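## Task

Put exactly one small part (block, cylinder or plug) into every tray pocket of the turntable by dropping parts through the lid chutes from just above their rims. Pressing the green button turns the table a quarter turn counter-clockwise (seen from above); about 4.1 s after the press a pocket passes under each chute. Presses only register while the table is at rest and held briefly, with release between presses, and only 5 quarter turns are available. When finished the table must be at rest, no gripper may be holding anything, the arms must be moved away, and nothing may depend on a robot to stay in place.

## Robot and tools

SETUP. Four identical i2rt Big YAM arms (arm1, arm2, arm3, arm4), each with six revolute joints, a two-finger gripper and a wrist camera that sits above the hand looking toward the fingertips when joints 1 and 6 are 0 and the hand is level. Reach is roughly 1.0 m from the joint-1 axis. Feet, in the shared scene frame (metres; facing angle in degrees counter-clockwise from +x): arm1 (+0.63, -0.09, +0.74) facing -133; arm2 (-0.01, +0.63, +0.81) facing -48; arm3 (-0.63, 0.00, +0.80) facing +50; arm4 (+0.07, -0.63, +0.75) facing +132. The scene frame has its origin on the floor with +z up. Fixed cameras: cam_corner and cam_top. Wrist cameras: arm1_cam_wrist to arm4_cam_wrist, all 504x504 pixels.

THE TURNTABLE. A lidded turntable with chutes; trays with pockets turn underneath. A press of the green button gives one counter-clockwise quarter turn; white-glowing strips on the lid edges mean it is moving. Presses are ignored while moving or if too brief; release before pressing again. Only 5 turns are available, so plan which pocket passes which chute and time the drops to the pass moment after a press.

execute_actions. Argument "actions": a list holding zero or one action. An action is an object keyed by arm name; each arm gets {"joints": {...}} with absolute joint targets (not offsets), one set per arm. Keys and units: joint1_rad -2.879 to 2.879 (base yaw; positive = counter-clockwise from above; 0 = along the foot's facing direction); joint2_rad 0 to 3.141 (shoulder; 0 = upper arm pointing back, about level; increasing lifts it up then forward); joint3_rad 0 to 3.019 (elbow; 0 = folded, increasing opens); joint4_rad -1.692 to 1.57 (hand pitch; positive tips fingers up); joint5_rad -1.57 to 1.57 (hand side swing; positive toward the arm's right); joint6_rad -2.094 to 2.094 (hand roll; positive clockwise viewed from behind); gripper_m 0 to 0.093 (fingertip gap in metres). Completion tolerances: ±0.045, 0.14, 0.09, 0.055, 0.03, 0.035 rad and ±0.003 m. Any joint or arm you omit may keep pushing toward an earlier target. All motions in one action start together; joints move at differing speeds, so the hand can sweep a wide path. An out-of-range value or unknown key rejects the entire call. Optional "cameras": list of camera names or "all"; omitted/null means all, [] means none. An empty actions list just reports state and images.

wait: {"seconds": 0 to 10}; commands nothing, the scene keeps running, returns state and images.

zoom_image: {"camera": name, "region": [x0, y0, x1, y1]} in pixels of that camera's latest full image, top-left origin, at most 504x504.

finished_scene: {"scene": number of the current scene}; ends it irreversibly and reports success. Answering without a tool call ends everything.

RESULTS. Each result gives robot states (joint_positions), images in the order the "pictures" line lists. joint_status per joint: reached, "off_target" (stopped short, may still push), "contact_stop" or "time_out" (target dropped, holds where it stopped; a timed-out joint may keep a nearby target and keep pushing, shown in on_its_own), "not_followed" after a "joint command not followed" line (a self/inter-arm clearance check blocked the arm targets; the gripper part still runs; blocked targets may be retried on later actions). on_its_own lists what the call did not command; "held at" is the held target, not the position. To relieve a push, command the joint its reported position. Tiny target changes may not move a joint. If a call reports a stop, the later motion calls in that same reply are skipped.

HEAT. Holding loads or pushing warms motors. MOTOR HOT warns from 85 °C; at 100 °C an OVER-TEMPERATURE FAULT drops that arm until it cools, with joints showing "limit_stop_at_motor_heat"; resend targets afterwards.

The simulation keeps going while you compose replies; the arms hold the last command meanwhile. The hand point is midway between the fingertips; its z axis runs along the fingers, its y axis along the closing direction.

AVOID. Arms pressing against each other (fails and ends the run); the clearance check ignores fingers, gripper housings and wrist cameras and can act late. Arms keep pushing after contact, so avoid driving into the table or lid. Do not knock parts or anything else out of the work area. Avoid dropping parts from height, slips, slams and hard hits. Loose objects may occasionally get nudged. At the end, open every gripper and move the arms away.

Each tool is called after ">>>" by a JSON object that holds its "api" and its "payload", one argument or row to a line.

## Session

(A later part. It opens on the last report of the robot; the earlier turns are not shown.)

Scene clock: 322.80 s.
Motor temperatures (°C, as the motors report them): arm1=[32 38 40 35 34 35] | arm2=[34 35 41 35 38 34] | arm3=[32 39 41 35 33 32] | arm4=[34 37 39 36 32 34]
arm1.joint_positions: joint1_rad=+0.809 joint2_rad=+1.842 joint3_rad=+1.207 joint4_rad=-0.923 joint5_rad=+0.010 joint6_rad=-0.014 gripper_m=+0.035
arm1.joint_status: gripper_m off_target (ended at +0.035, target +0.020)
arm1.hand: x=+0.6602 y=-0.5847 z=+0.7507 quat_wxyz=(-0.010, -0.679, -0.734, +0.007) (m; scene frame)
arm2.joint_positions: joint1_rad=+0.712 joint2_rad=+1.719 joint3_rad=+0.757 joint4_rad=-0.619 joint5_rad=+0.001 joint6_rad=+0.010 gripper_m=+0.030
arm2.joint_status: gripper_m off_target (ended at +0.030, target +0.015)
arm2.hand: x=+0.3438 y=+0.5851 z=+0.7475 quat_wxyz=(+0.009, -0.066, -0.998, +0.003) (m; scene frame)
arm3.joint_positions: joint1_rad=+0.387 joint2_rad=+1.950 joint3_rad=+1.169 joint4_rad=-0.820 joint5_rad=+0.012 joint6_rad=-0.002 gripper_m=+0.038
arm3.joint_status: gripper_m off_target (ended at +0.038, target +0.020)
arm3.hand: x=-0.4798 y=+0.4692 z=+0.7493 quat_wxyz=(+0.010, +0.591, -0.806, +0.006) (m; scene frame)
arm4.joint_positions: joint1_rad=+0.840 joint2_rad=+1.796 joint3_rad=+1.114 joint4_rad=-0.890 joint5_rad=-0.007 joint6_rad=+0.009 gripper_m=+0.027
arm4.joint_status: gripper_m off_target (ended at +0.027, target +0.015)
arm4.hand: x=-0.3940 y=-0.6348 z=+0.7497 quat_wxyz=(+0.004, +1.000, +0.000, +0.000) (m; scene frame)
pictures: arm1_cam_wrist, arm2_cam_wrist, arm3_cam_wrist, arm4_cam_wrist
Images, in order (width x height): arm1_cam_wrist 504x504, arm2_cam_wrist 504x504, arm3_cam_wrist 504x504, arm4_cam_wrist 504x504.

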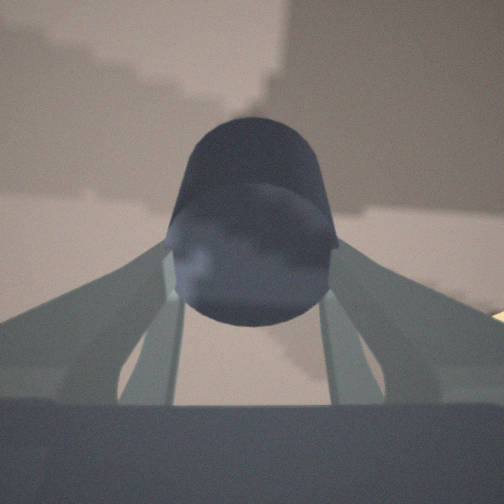

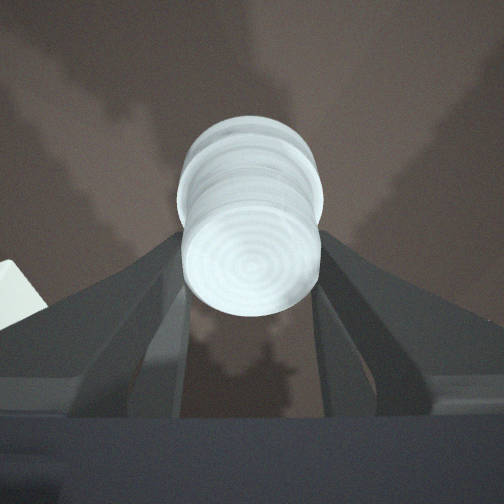

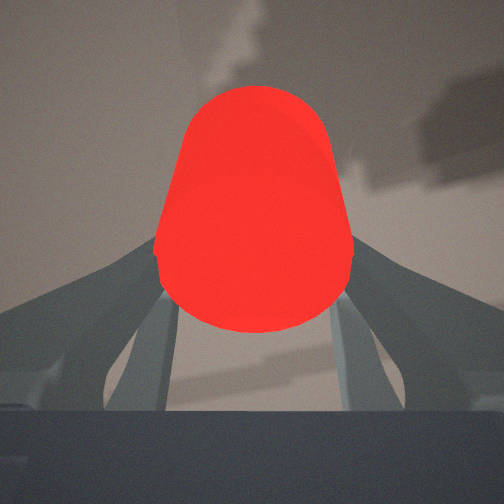

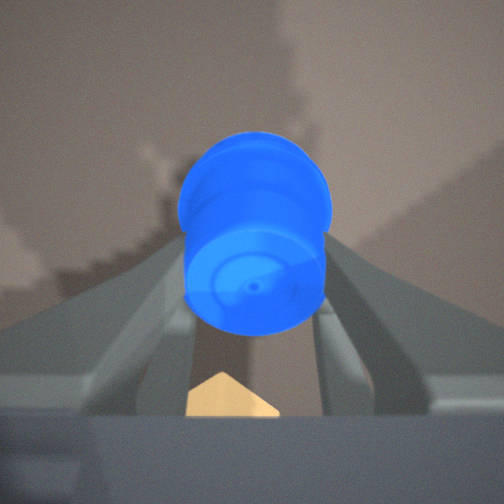

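>>> {"api": "execute_actions", "payload": {
  "actions": [
    {"arm1":{"joints":{"joint2_rad":1.55}},"arm2":{"joints":{"joint2_rad":1.4}},"arm3":{"joints":{"joint2_rad":1.65}},"arm4":{"joints":{"joint2_rad":1.5}}}
  ],
  "cameras": []
}}

>>> {"api": "execute_actions", "payload": {
  "actions": [
    {"arm1":{"joints":{"joint2_rad":0.8,"joint3_rad":1.0,"joint4_rad":-1.6}},"arm2":{"joints":{"joint2_rad":0.8,"joint3_rad":1.0,"joint4_rad":-1.6}},"arm3":{"joints":{"joint2_rad":0.8,"joint3_rad":1.0,"joint4_rad":-1.6}},"arm4":{"joints":{"joint2_rad":0.8,"joint3_rad":1.0,"joint4_rad":-1.6}}}
  ],
  "cameras": []
}}

>>> {"api": "execute_actions", "payload": {
  "actions": [
    {"arm1":{"joints":{"joint1_rad":-1.11}},"arm2":{"joints":{"joint1_rad":-0.703}},"arm3":{"joints":{"joint1_rad":-0.867}},"arm4":{"joints":{"joint1_rad":-0.58}}}
  ],
  "cameras": ["cam_corner"]
}}

>>> {"api": "execute_actions", "payload": {
  "actions": [
    {"arm1":{"joints":{"joint2_rad":1.08,"joint3_rad":1.097,"joint4_rad":-1.588}},"arm2":{"joints":{"joint2_rad":1.459,"joint3_rad":1.245,"joint4_rad":-1.357}},"arm3":{"joints":{"joint2_rad":1.249,"joint3_rad":1.059,"joint4_rad":-1.381}},"arm4":{"joints":{"joint2_rad":1.534,"joint3_rad":1.487,"joint4_rad":-1.524}}}
  ]
}}

Scene clock: 363.47 s.
Motor temperatures (°C, as the motors report them): arm1=[32 38 40 35 34 35] | arm2=[34 35 41 35 37 34] | arm3=[32 40 40 35 33 32] | arm4=[34 37 39 36 32 34]
arm1.joint_positions: joint1_rad=+0.809 joint2_rad=+1.533 joint3_rad=+1.197 joint4_rad=-0.923 joint5_rad=+0.010 joint6_rad=-0.014 gripper_m=+0.035
arm1.joint_status: all done
arm1.hand: x=+0.6589 y=-0.5952 z=+0.8977 quat_wxyz=(-0.118, -0.671, -0.724, +0.110) (m; scene frame)
arm2.joint_positions: joint1_rad=+0.712 joint2_rad=+1.390 joint3_rad=+0.749 joint4_rad=-0.618 joint5_rad=+0.001 joint6_rad=+0.010 gripper_m=+0.030
arm2.joint_status: all done
arm2.hand: x=+0.3860 y=+0.5806 z=+0.8643 quat_wxyz=(-0.151, -0.065, -0.986, +0.012) (m; scene frame)
arm3.joint_positions: joint1_rad=+0.387 joint2_rad=+1.639 joint3_rad=+1.158 joint4_rad=-0.816 joint5_rad=+0.012 joint6_rad=-0.002 gripper_m=+0.038
arm3.joint_status: all done
arm3.hand: x=-0.4684 y=+0.4976 z=+0.8971 quat_wxyz=(-0.112, +0.584, -0.800, -0.083) (m; scene frame)
arm4.joint_positions: joint1_rad=+0.840 joint2_rad=+1.494 joint3_rad=+1.104 joint4_rad=-0.889 joint5_rad=-0.007 joint6_rad=+0.009 gripper_m=+0.027
arm4.joint_status: all done
arm4.hand: x=-0.4098 y=-0.6347 z=+0.8848 quat_wxyz=(+0.006, +0.989, +0.000, -0.146) (m; scene frame)
pictures: none
No camera images: the call's "cameras" was empty. Leave "cameras" out to get every camera's image.

Scene clock: 365.00 s.
Motor temperatures (°C, as the motors report them): arm1=[32 38 40 35 34 35] | arm2=[34 35 41 35 37 34] | arm3=[32 40 41 35 33 32] | arm4=[34 37 40 36 32 34]
arm1.joint_positions: joint1_rad=+0.809 joint2_rad=+0.790 joint3_rad=+0.997 joint4_rad=-1.585 joint5_rad=+0.010 joint6_rad=-0.014 gripper_m=+0.035
arm1.joint_status: all done
arm1.hand: x=+0.6385 y=-0.3074 z=+1.0273 quat_wxyz=(-0.075, -0.676, -0.730, +0.069) (m; scene frame)
arm2.joint_positions: joint1_rad=+0.712 joint2_rad=+0.796 joint3_rad=+0.992 joint4_rad=-1.590 joint5_rad=+0.001 joint6_rad=+0.010 gripper_m=+0.030
arm2.joint_status: all done
arm2.hand: x=+0.2102 y=+0.6035 z=+1.0938 quat_wxyz=(-0.084, -0.066, -0.994, +0.008) (m; scene frame)
arm3.joint_positions: joint1_rad=+0.387 joint2_rad=+0.797 joint3_rad=+0.987 joint4_rad=-1.584 joint5_rad=+0.012 joint6_rad=-0.002 gripper_m=+0.038
arm3.joint_status: all done
arm3.hand: x=-0.5561 y=+0.2131 z=+1.0841 quat_wxyz=(-0.073, +0.588, -0.804, -0.055) (m; scene frame)
arm4.joint_positions: joint1_rad=+0.840 joint2_rad=+0.791 joint3_rad=+0.993 joint4_rad=-1.593 joint5_rad=-0.007 joint6_rad=+0.009 gripper_m=+0.027
arm4.joint_status: all done
arm4.hand: x=-0.1470 y=-0.6322 z=+1.0343 quat_wxyz=(+0.005, +0.996, +0.000, -0.090) (m; scene frame)
pictures: none
No camera images: the call's "cameras" was empty. Leave "cameras" out to get every camera's image.

Scene clock: 366.93 s.
Motor temperatures (°C, as the motors report them): arm1=[32 38 40 35 34 35] | arm2=[34 35 42 35 37 34] | arm3=[32 39 41 35 33 32] | arm4=[34 37 40 36 32 34]
arm1.joint_positions: joint1_rad=-1.105 joint2_rad=+0.793 joint3_rad=+0.997 joint4_rad=-1.585 joint5_rad=+0.011 joint6_rad=-0.014 gripper_m=+0.035
arm1.joint_status: all done
arm1.hand: x=+0.4106 y=-0.0194 z=+1.0206 quat_wxyz=(+0.015, -0.987, +0.132, +0.085) (m; scene frame)
arm2.joint_positions: joint1_rad=-0.700 joint2_rad=+0.798 joint3_rad=+0.992 joint4_rad=-1.590 joint5_rad=+0.001 joint6_rad=+0.009 gripper_m=+0.030
arm2.joint_status: all done
arm2.hand: x=-0.0038 y=+0.4079 z=+1.0960 quat_wxyz=(-0.062, -0.694, -0.714, +0.065) (m; scene frame)
arm3.joint_positions: joint1_rad=-0.863 joint2_rad=+0.797 joint3_rad=+0.987 joint4_rad=-1.584 joint5_rad=+0.012 joint6_rad=-0.002 gripper_m=+0.038
arm3.joint_status: all done
arm3.hand: x=-0.4024 y=+0.0007 z=+1.0799 quat_wxyz=(-0.082, +0.007, -0.997, +0.000) (m; scene frame)
arm4.joint_positions: joint1_rad=-0.572 joint2_rad=+0.794 joint3_rad=+0.993 joint4_rad=-1.593 joint5_rad=-0.007 joint6_rad=+0.009 gripper_m=+0.027
arm4.joint_status: all done
arm4.hand: x=+0.0371 y=-0.4102 z=+1.0332 quat_wxyz=(-0.053, +0.758, -0.646, -0.070) (m; scene frame)
pictures: cam_corner
Images, in order (width x height): cam_corner 504x504.

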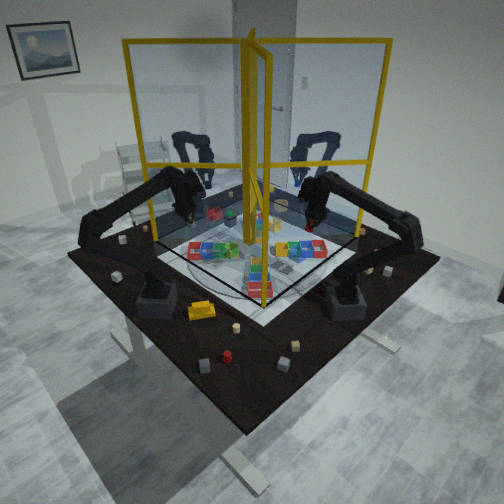

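Scene clock: 368.43 s.
Motor temperatures (°C, as the motors report them): arm1=[32 38 41 35 34 35] | arm2=[34 35 42 35 37 34] | arm3=[32 39 41 35 33 32] | arm4=[34 37 41 36 32 34]
arm1.joint_positions: joint1_rad=-1.105 joint2_rad=+1.091 joint3_rad=+1.059 joint4_rad=-1.585 joint5_rad=+0.011 joint6_rad=-0.014 gripper_m=+0.035
arm1.joint_status: all done
arm1.hand: x=+0.3605 y=-0.0054 z=+0.9758 quat_wxyz=(-0.002, -0.991, +0.131, -0.031) (m; scene frame)
arm2.joint_positions: joint1_rad=-0.700 joint2_rad=+1.465 joint3_rad=+1.230 joint4_rad=-1.364 joint5_rad=+0.001 joint6_rad=+0.009 gripper_m=+0.030
arm2.joint_status: all done
arm2.hand: x=+0.0023 y=+0.2174 z=+0.9956 quat_wxyz=(+0.012, -0.697, -0.717, -0.005) (m; scene frame)
arm3.joint_positions: joint1_rad=-0.863 joint2_rad=+1.260 joint3_rad=+1.016 joint4_rad=-1.396 joint5_rad=+0.012 joint6_rad=-0.002 gripper_m=+0.038
arm3.joint_status: all done
arm3.hand: x=-0.3033 y=+0.0031 z=+0.9739 quat_wxyz=(+0.040, +0.008, -0.999, +0.001) (m; scene frame)
arm4.joint_positions: joint1_rad=-0.572 joint2_rad=+1.557 joint3_rad=+1.431 joint4_rad=-1.527 joint5_rad=-0.007 joint6_rad=+0.009 gripper_m=+0.027
arm4.joint_status: all done
arm4.hand: x=+0.0002 y=-0.1929 z=+0.9683 quat_wxyz=(+0.030, +0.760, -0.648, +0.030) (m; scene frame)
pictures: arm1_cam_wrist, arm2_cam_wrist, arm3_cam_wrist, arm4_cam_wrist, cam_corner, cam_top
Images, in order (width x height): arm1_cam_wrist 504x504, arm2_cam_wrist 504x504, arm3_cam_wrist 504x504, arm4_cam_wrist 504x504, cam_corner 504x504, cam_top 504x504.

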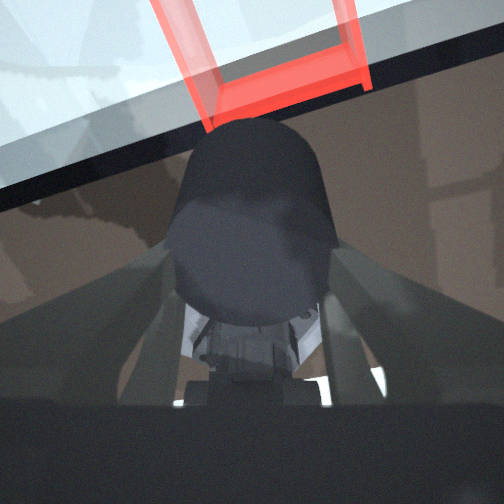

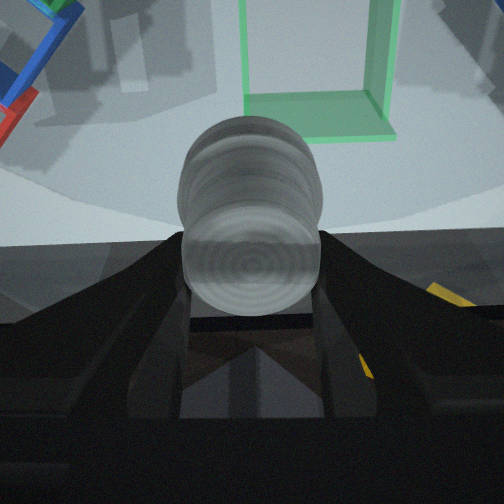

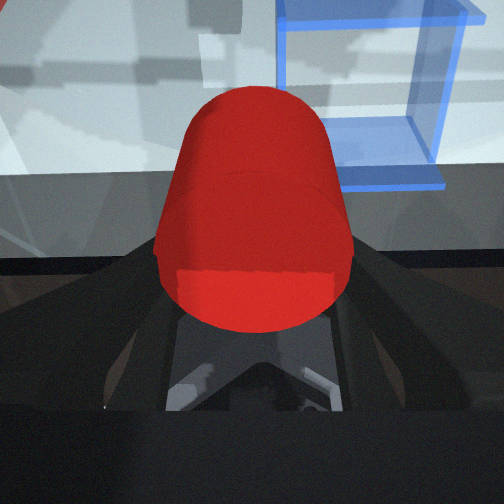

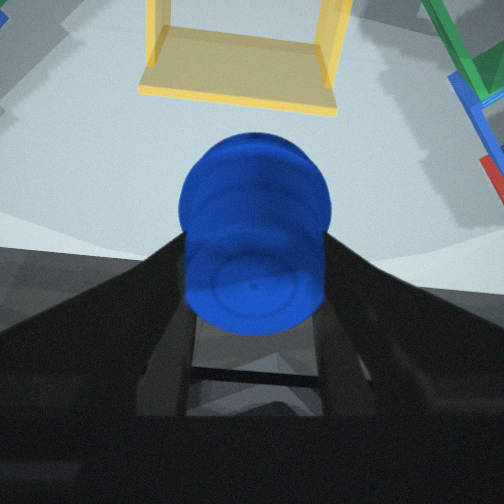

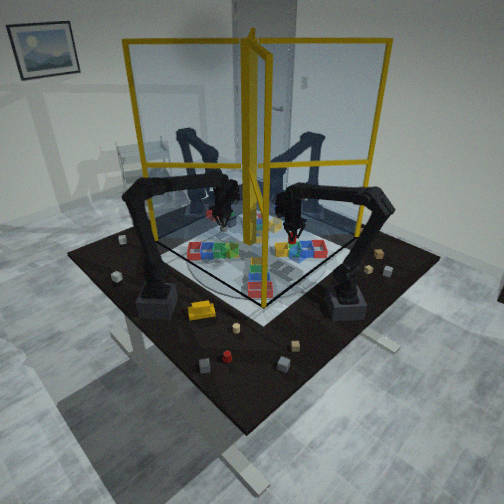

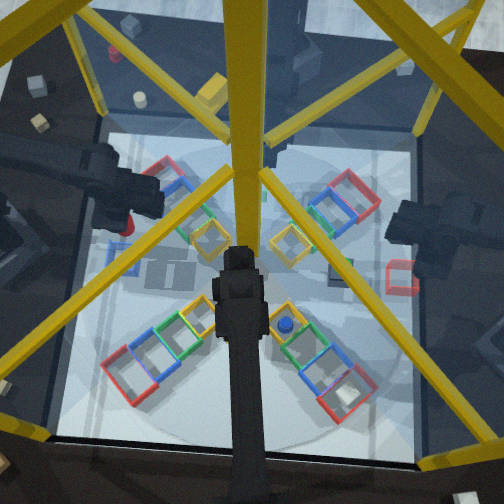

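>>> {"api": "execute_actions", "payload": {
  "actions": [
    {"arm1":{"joints":{"joint1_rad":-1.128,"joint2_rad":1.15,"joint3_rad":0.972,"joint4_rad":-1.375}},"arm2":{"joints":{"joint1_rad":-0.78,"joint2_rad":1.527,"joint3_rad":1.11,"joint4_rad":-1.137}},"arm3":{"joints":{"joint1_rad":-1.011,"joint2_rad":1.24,"joint3_rad":0.865,"joint4_rad":-1.185}},"arm4":{"joints":{"joint2_rad":1.595,"joint3_rad":1.372,"joint4_rad":-1.325}}}
  ]
}}

Scene clock: 430.23 s.
Motor temperatures (°C, as the motors report them): arm1=[32 36 46 35 34 35] | arm2=[34 36 46 35 36 34] | arm3=[32 38 45 35 33 32] | arm4=[34 38 48 36 32 34]
arm1.joint_positions: joint1_rad=-1.120 joint2_rad=+1.150 joint3_rad=+0.973 joint4_rad=-1.392 joint5_rad=+0.011 joint6_rad=-0.014 gripper_m=+0.035
arm1.joint_status: all done
arm1.hand: x=+0.3356 y=+0.0061 z=+0.9262 quat_wxyz=(+0.001, -0.990, +0.139, -0.007) (m; scene frame)
arm2.joint_positions: joint1_rad=-0.786 joint2_rad=+1.535 joint3_rad=+1.099 joint4_rad=-1.149 joint5_rad=+0.001 joint6_rad=+0.009 gripper_m=+0.030
arm2.joint_status: all done
arm2.hand: x=-0.0341 y=+0.2124 z=+0.9207 quat_wxyz=(+0.006, -0.728, -0.686, -0.001) (m; scene frame)
arm3.joint_positions: joint1_rad=-1.016 joint2_rad=+1.248 joint3_rad=+0.859 joint4_rad=-1.203 joint5_rad=+0.012 joint6_rad=-0.002 gripper_m=+0.038
arm3.joint_status: all done
arm3.hand: x=-0.3177 y=-0.0444 z=+0.9197 quat_wxyz=(+0.017, -0.069, -0.997, +0.000) (m; scene frame)
arm4.joint_positions: joint1_rad=-0.572 joint2_rad=+1.597 joint3_rad=+1.376 joint4_rad=-1.335 joint5_rad=-0.007 joint6_rad=+0.009 gripper_m=+0.027
arm4.joint_status: all done
arm4.hand: x=-0.0053 y=-0.1608 z=+0.9286 quat_wxyz=(-0.001, +0.761, -0.649, -0.007) (m; scene frame)
pictures: arm1_cam_wrist, arm2_cam_wrist, arm3_cam_wrist, arm4_cam_wrist, cam_corner, cam_top
Images, in order (width x height): arm1_cam_wrist 504x504, arm2_cam_wrist 504x504, arm3_cam_wrist 504x504, arm4_cam_wrist 504x504, cam_corner 504x504, cam_top 504x504.

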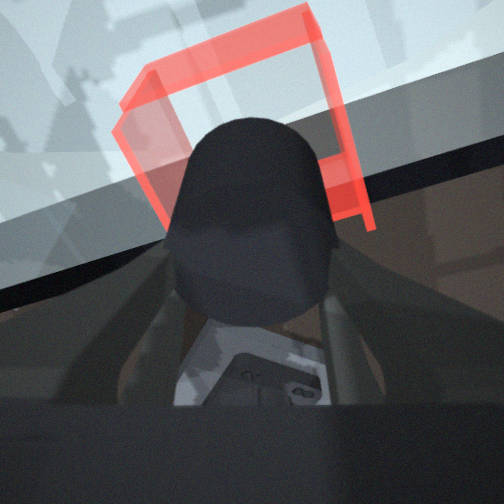

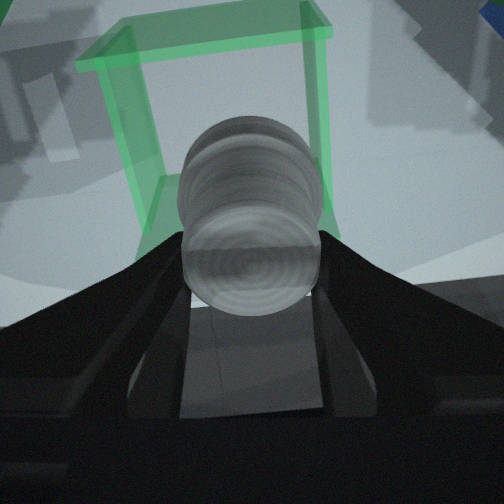

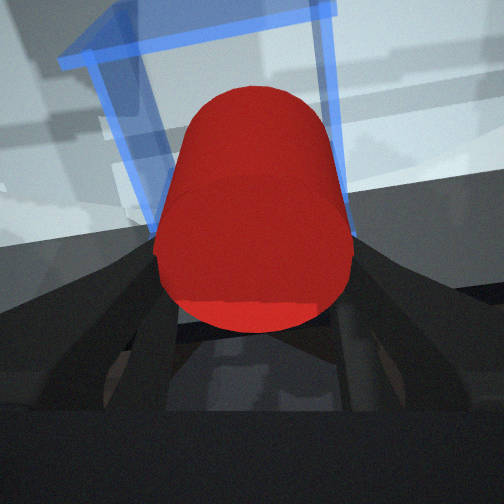

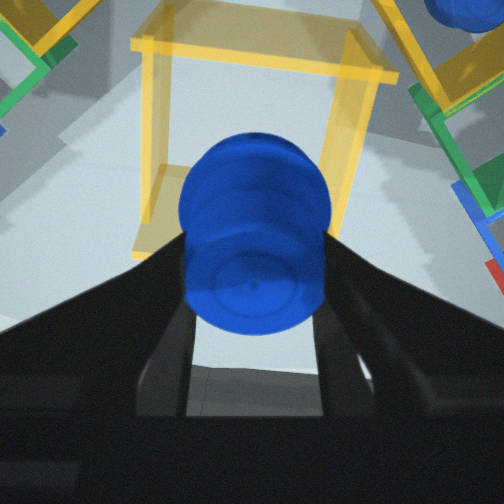

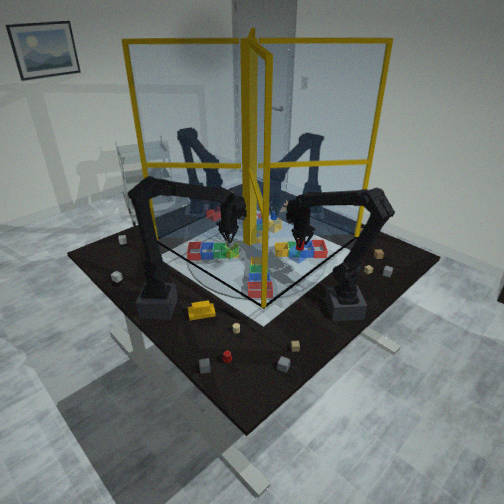

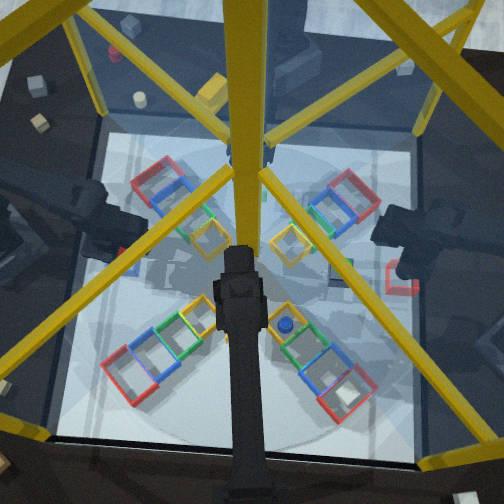

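>>> {"api": "execute_actions", "payload": {
  "actions": [
    {"arm1":{"joints":{"joint3_rad":1.352,"joint4_rad":-1.6}},"arm2":{"joints":{"joint1_rad":-0.76}},"arm3":{"joints":{"joint1_rad":-0.98}}}
  ],
  "cameras": []
}}

>>> {"api": "execute_actions", "payload": {
  "actions": [
    {"arm1":{"joints":{"joint1_rad":-0.995,"joint2_rad":1.44,"joint4_rad":-1.465}}}
  ],
  "cameras": ["arm1_cam_wrist","arm2_cam_wrist","arm3_cam_wrist","cam_top"]
}}

Scene clock: 462.47 s.
Motor temperatures (°C, as the motors report them): arm1=[32 36 44 35 34 35] | arm2=[34 37 46 35 35 34] | arm3=[32 38 44 35 33 32] | arm4=[34 38 44 36 32 34]
arm1.joint_positions: joint1_rad=-1.120 joint2_rad=+1.149 joint3_rad=+1.314 joint4_rad=-1.585 joint5_rad=+0.011 joint6_rad=-0.014 gripper_m=+0.035
arm1.joint_status: all done
arm1.hand: x=+0.2985 y=+0.0181 z=+1.0584 quat_wxyz=(+0.013, -0.988, +0.139, +0.066) (m; scene frame)
arm2.joint_positions: joint1_rad=-0.763 joint2_rad=+1.535 joint3_rad=+1.099 joint4_rad=-1.149 joint5_rad=+0.001 joint6_rad=+0.009 gripper_m=+0.030
arm2.joint_status: all done
arm2.hand: x=-0.0243 y=+0.2120 z=+0.9206 quat_wxyz=(+0.006, -0.720, -0.694, -0.001) (m; scene frame)
arm3.joint_positions: joint1_rad=-0.984 joint2_rad=+1.248 joint3_rad=+0.859 joint4_rad=-1.203 joint5_rad=+0.012 joint6_rad=-0.002 gripper_m=+0.038
arm3.joint_status: all done
arm3.hand: x=-0.3163 y=-0.0344 z=+0.9198 quat_wxyz=(+0.017, -0.053, -0.998, +0.000) (m; scene frame)
arm4.joint_positions: joint1_rad=-0.572 joint2_rad=+1.597 joint3_rad=+1.376 joint4_rad=-1.335 joint5_rad=-0.007 joint6_rad=+0.009 gripper_m=+0.027
arm4.joint_status: not commanded
arm4.hand: x=-0.0053 y=-0.1608 z=+0.9286 quat_wxyz=(-0.001, +0.761, -0.649, -0.007) (m; scene frame)
pictures: none
No camera images: the call's "cameras" was empty. Leave "cameras" out to get every camera's image.

Scene clock: 463.63 s.
Motor temperatures (°C, as the motors report them): arm1=[32 36 44 35 34 35] | arm2=[34 37 46 35 35 34] | arm3=[32 38 44 35 33 32] | arm4=[34 38 44 36 32 34]
arm1.joint_positions: joint1_rad=-0.990 joint2_rad=+1.452 joint3_rad=+1.318 joint4_rad=-1.476 joint5_rad=+0.010 joint6_rad=-0.014 gripper_m=+0.035
arm1.joint_status: all done
arm1.hand: x=+0.2199 y=-0.0148 z=+0.9521 quat_wxyz=(-0.001, -0.997, +0.074, -0.027) (m; scene frame)
arm2.joint_positions: joint1_rad=-0.763 joint2_rad=+1.535 joint3_rad=+1.099 joint4_rad=-1.149 joint5_rad=+0.001 joint6_rad=+0.009 gripper_m=+0.030
arm2.joint_status: not commanded
arm2.hand: x=-0.0243 y=+0.2120 z=+0.9206 quat_wxyz=(+0.006, -0.720, -0.694, -0.001) (m; scene frame)
arm3.joint_positions: joint1_rad=-0.984 joint2_rad=+1.248 joint3_rad=+0.859 joint4_rad=-1.203 joint5_rad=+0.012 joint6_rad=-0.002 gripper_m=+0.038
arm3.joint_status: not commanded
arm3.hand: x=-0.3163 y=-0.0344 z=+0.9198 quat_wxyz=(+0.017, -0.053, -0.998, +0.000) (m; scene frame)
arm4.joint_positions: joint1_rad=-0.572 joint2_rad=+1.597 joint3_rad=+1.376 joint4_rad=-1.335 joint5_rad=-0.007 joint6_rad=+0.009 gripper_m=+0.027
arm4.joint_status: not commanded
arm4.hand: x=-0.0053 y=-0.1608 z=+0.9286 quat_wxyz=(-0.001, +0.761, -0.649, -0.007) (m; scene frame)
pictures: arm1_cam_wrist, arm2_cam_wrist, arm3_cam_wrist, cam_top
Images, in order (width x height): arm1_cam_wrist 504x504, arm2_cam_wrist 504x504, arm3_cam_wrist 504x504, cam_top 504x504.

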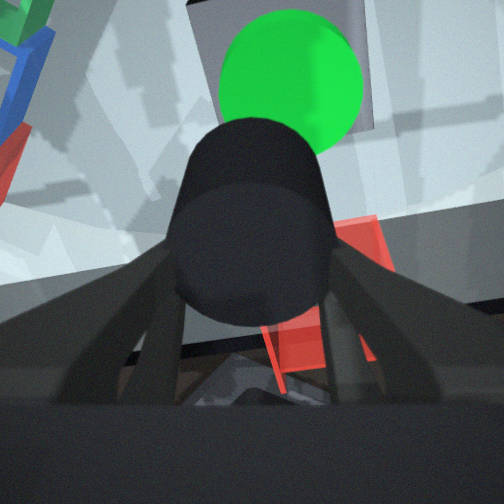

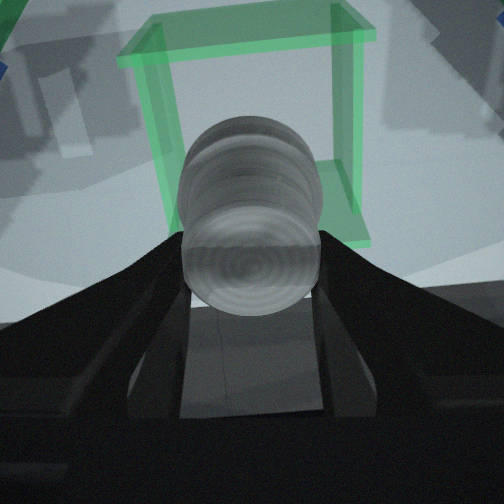

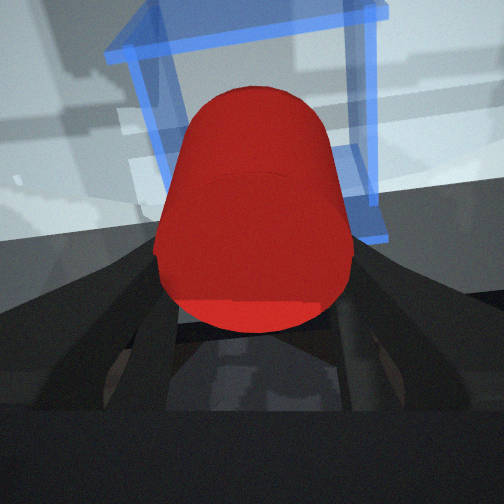

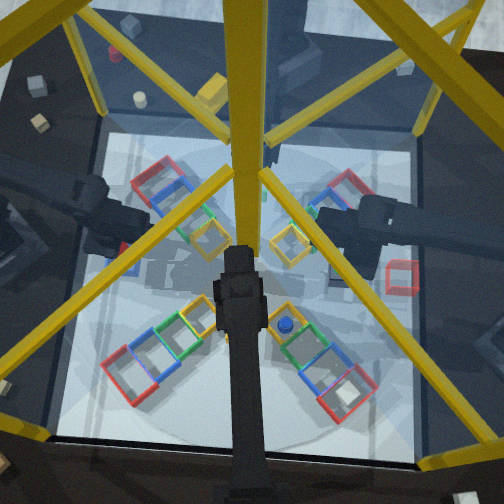

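>>> {"api": "execute_actions", "payload": {
  "actions": [
    {"arm1":{"joints":{"joint1_rad":-1.022,"joint3_rad":1.40,"joint4_rad":-1.45}}}
  ],
  "cameras": ["arm1_cam_wrist"]
}}

>>> {"api": "execute_actions", "payload": {
  "actions": [
    {"arm1":{"joints":{"joint2_rad":1.466}}}
  ],
  "cameras": ["arm1_cam_wrist","cam_corner"]
}}

Scene clock: 523.33 s.
Motor temperatures (°C, as the motors report them): arm1=[32 37 47 35 34 35] | arm2=[34 37 47 35 34 33] | arm3=[32 38 43 35 33 32] | arm4=[34 38 44 36 32 34]
arm1.joint_positions: joint1_rad=-1.017 joint2_rad=+1.452 joint3_rad=+1.353 joint4_rad=-1.464 joint5_rad=+0.010 joint6_rad=-0.014 gripper_m=+0.035
arm1.joint_status: all done
arm1.hand: x=+0.2086 y=-0.0011 z=+0.9652 quat_wxyz=(+0.001, -0.996, +0.088, -0.004) (m; scene frame)
arm2.joint_positions: joint1_rad=-0.763 joint2_rad=+1.535 joint3_rad=+1.099 joint4_rad=-1.149 joint5_rad=+0.001 joint6_rad=+0.009 gripper_m=+0.030
arm2.joint_status: not commanded
arm2.hand: x=-0.0243 y=+0.2120 z=+0.9206 quat_wxyz=(+0.006, -0.720, -0.694, -0.001) (m; scene frame)
arm3.joint_positions: joint1_rad=-0.984 joint2_rad=+1.248 joint3_rad=+0.859 joint4_rad=-1.203 joint5_rad=+0.012 joint6_rad=-0.002 gripper_m=+0.038
arm3.joint_status: not commanded
arm3.hand: x=-0.3163 y=-0.0344 z=+0.9198 quat_wxyz=(+0.017, -0.053, -0.998, +0.000) (m; scene frame)
arm4.joint_positions: joint1_rad=-0.572 joint2_rad=+1.597 joint3_rad=+1.376 joint4_rad=-1.335 joint5_rad=-0.007 joint6_rad=+0.009 gripper_m=+0.027
arm4.joint_status: not commanded
arm4.hand: x=-0.0053 y=-0.1608 z=+0.9286 quat_wxyz=(-0.001, +0.761, -0.649, -0.007) (m; scene frame)
pictures: arm1_cam_wrist
Images, in order (width x height): arm1_cam_wrist 504x504.

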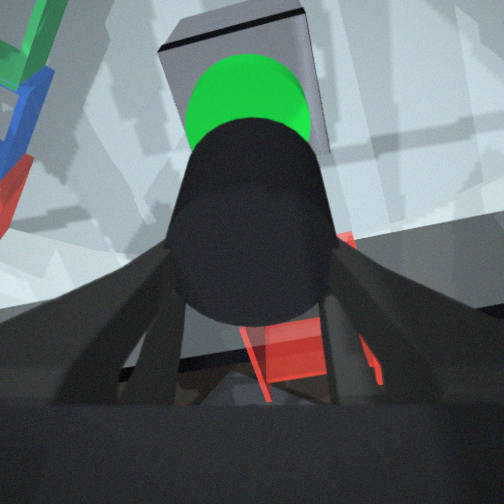

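Scene clock: 523.80 s.
Motor temperatures (°C, as the motors report them): arm1=[32 37 47 35 34 35] | arm2=[34 37 47 35 34 33] | arm3=[32 38 43 35 33 32] | arm4=[34 38 44 36 32 34]
arm1.joint_positions: joint1_rad=-1.017 joint2_rad=+1.452 joint3_rad=+1.353 joint4_rad=-1.464 joint5_rad=+0.010 joint6_rad=-0.014 gripper_m=+0.035
arm1.joint_status: all done
arm1.hand: x=+0.2086 y=-0.0011 z=+0.9652 quat_wxyz=(+0.001, -0.996, +0.088, -0.004) (m; scene frame)
arm2.joint_positions: joint1_rad=-0.763 joint2_rad=+1.535 joint3_rad=+1.099 joint4_rad=-1.149 joint5_rad=+0.001 joint6_rad=+0.009 gripper_m=+0.030
arm2.joint_status: not commanded
arm2.hand: x=-0.0243 y=+0.2120 z=+0.9206 quat_wxyz=(+0.006, -0.720, -0.694, -0.001) (m; scene frame)
arm3.joint_positions: joint1_rad=-0.984 joint2_rad=+1.248 joint3_rad=+0.859 joint4_rad=-1.203 joint5_rad=+0.012 joint6_rad=-0.002 gripper_m=+0.038
arm3.joint_status: not commanded
arm3.hand: x=-0.3163 y=-0.0344 z=+0.9198 quat_wxyz=(+0.017, -0.053, -0.998, +0.000) (m; scene frame)
arm4.joint_positions: joint1_rad=-0.572 joint2_rad=+1.597 joint3_rad=+1.376 joint4_rad=-1.335 joint5_rad=-0.007 joint6_rad=+0.009 gripper_m=+0.027
arm4.joint_status: not commanded
arm4.hand: x=-0.0053 y=-0.1608 z=+0.9286 quat_wxyz=(-0.001, +0.761, -0.649, -0.007) (m; scene frame)
pictures: arm1_cam_wrist, cam_corner
Images, in order (width x height): arm1_cam_wrist 504x504, cam_corner 504x504.

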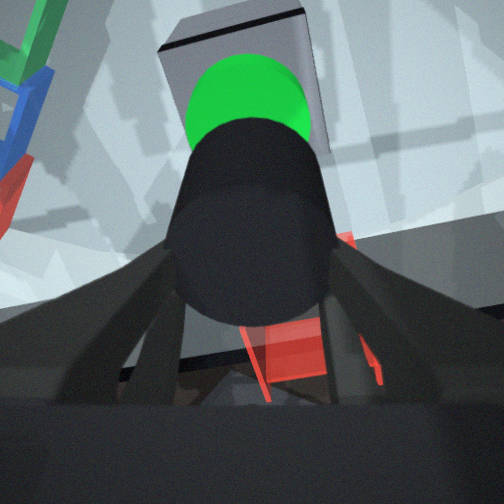

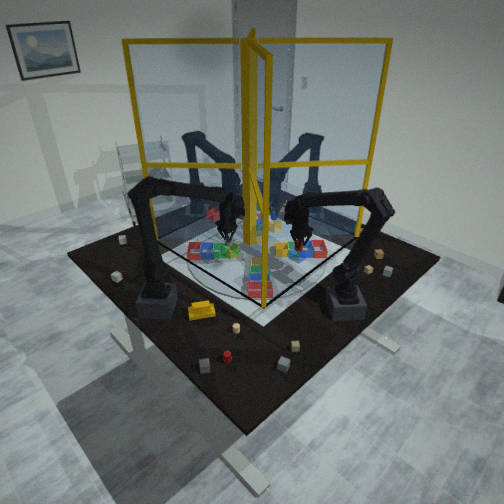

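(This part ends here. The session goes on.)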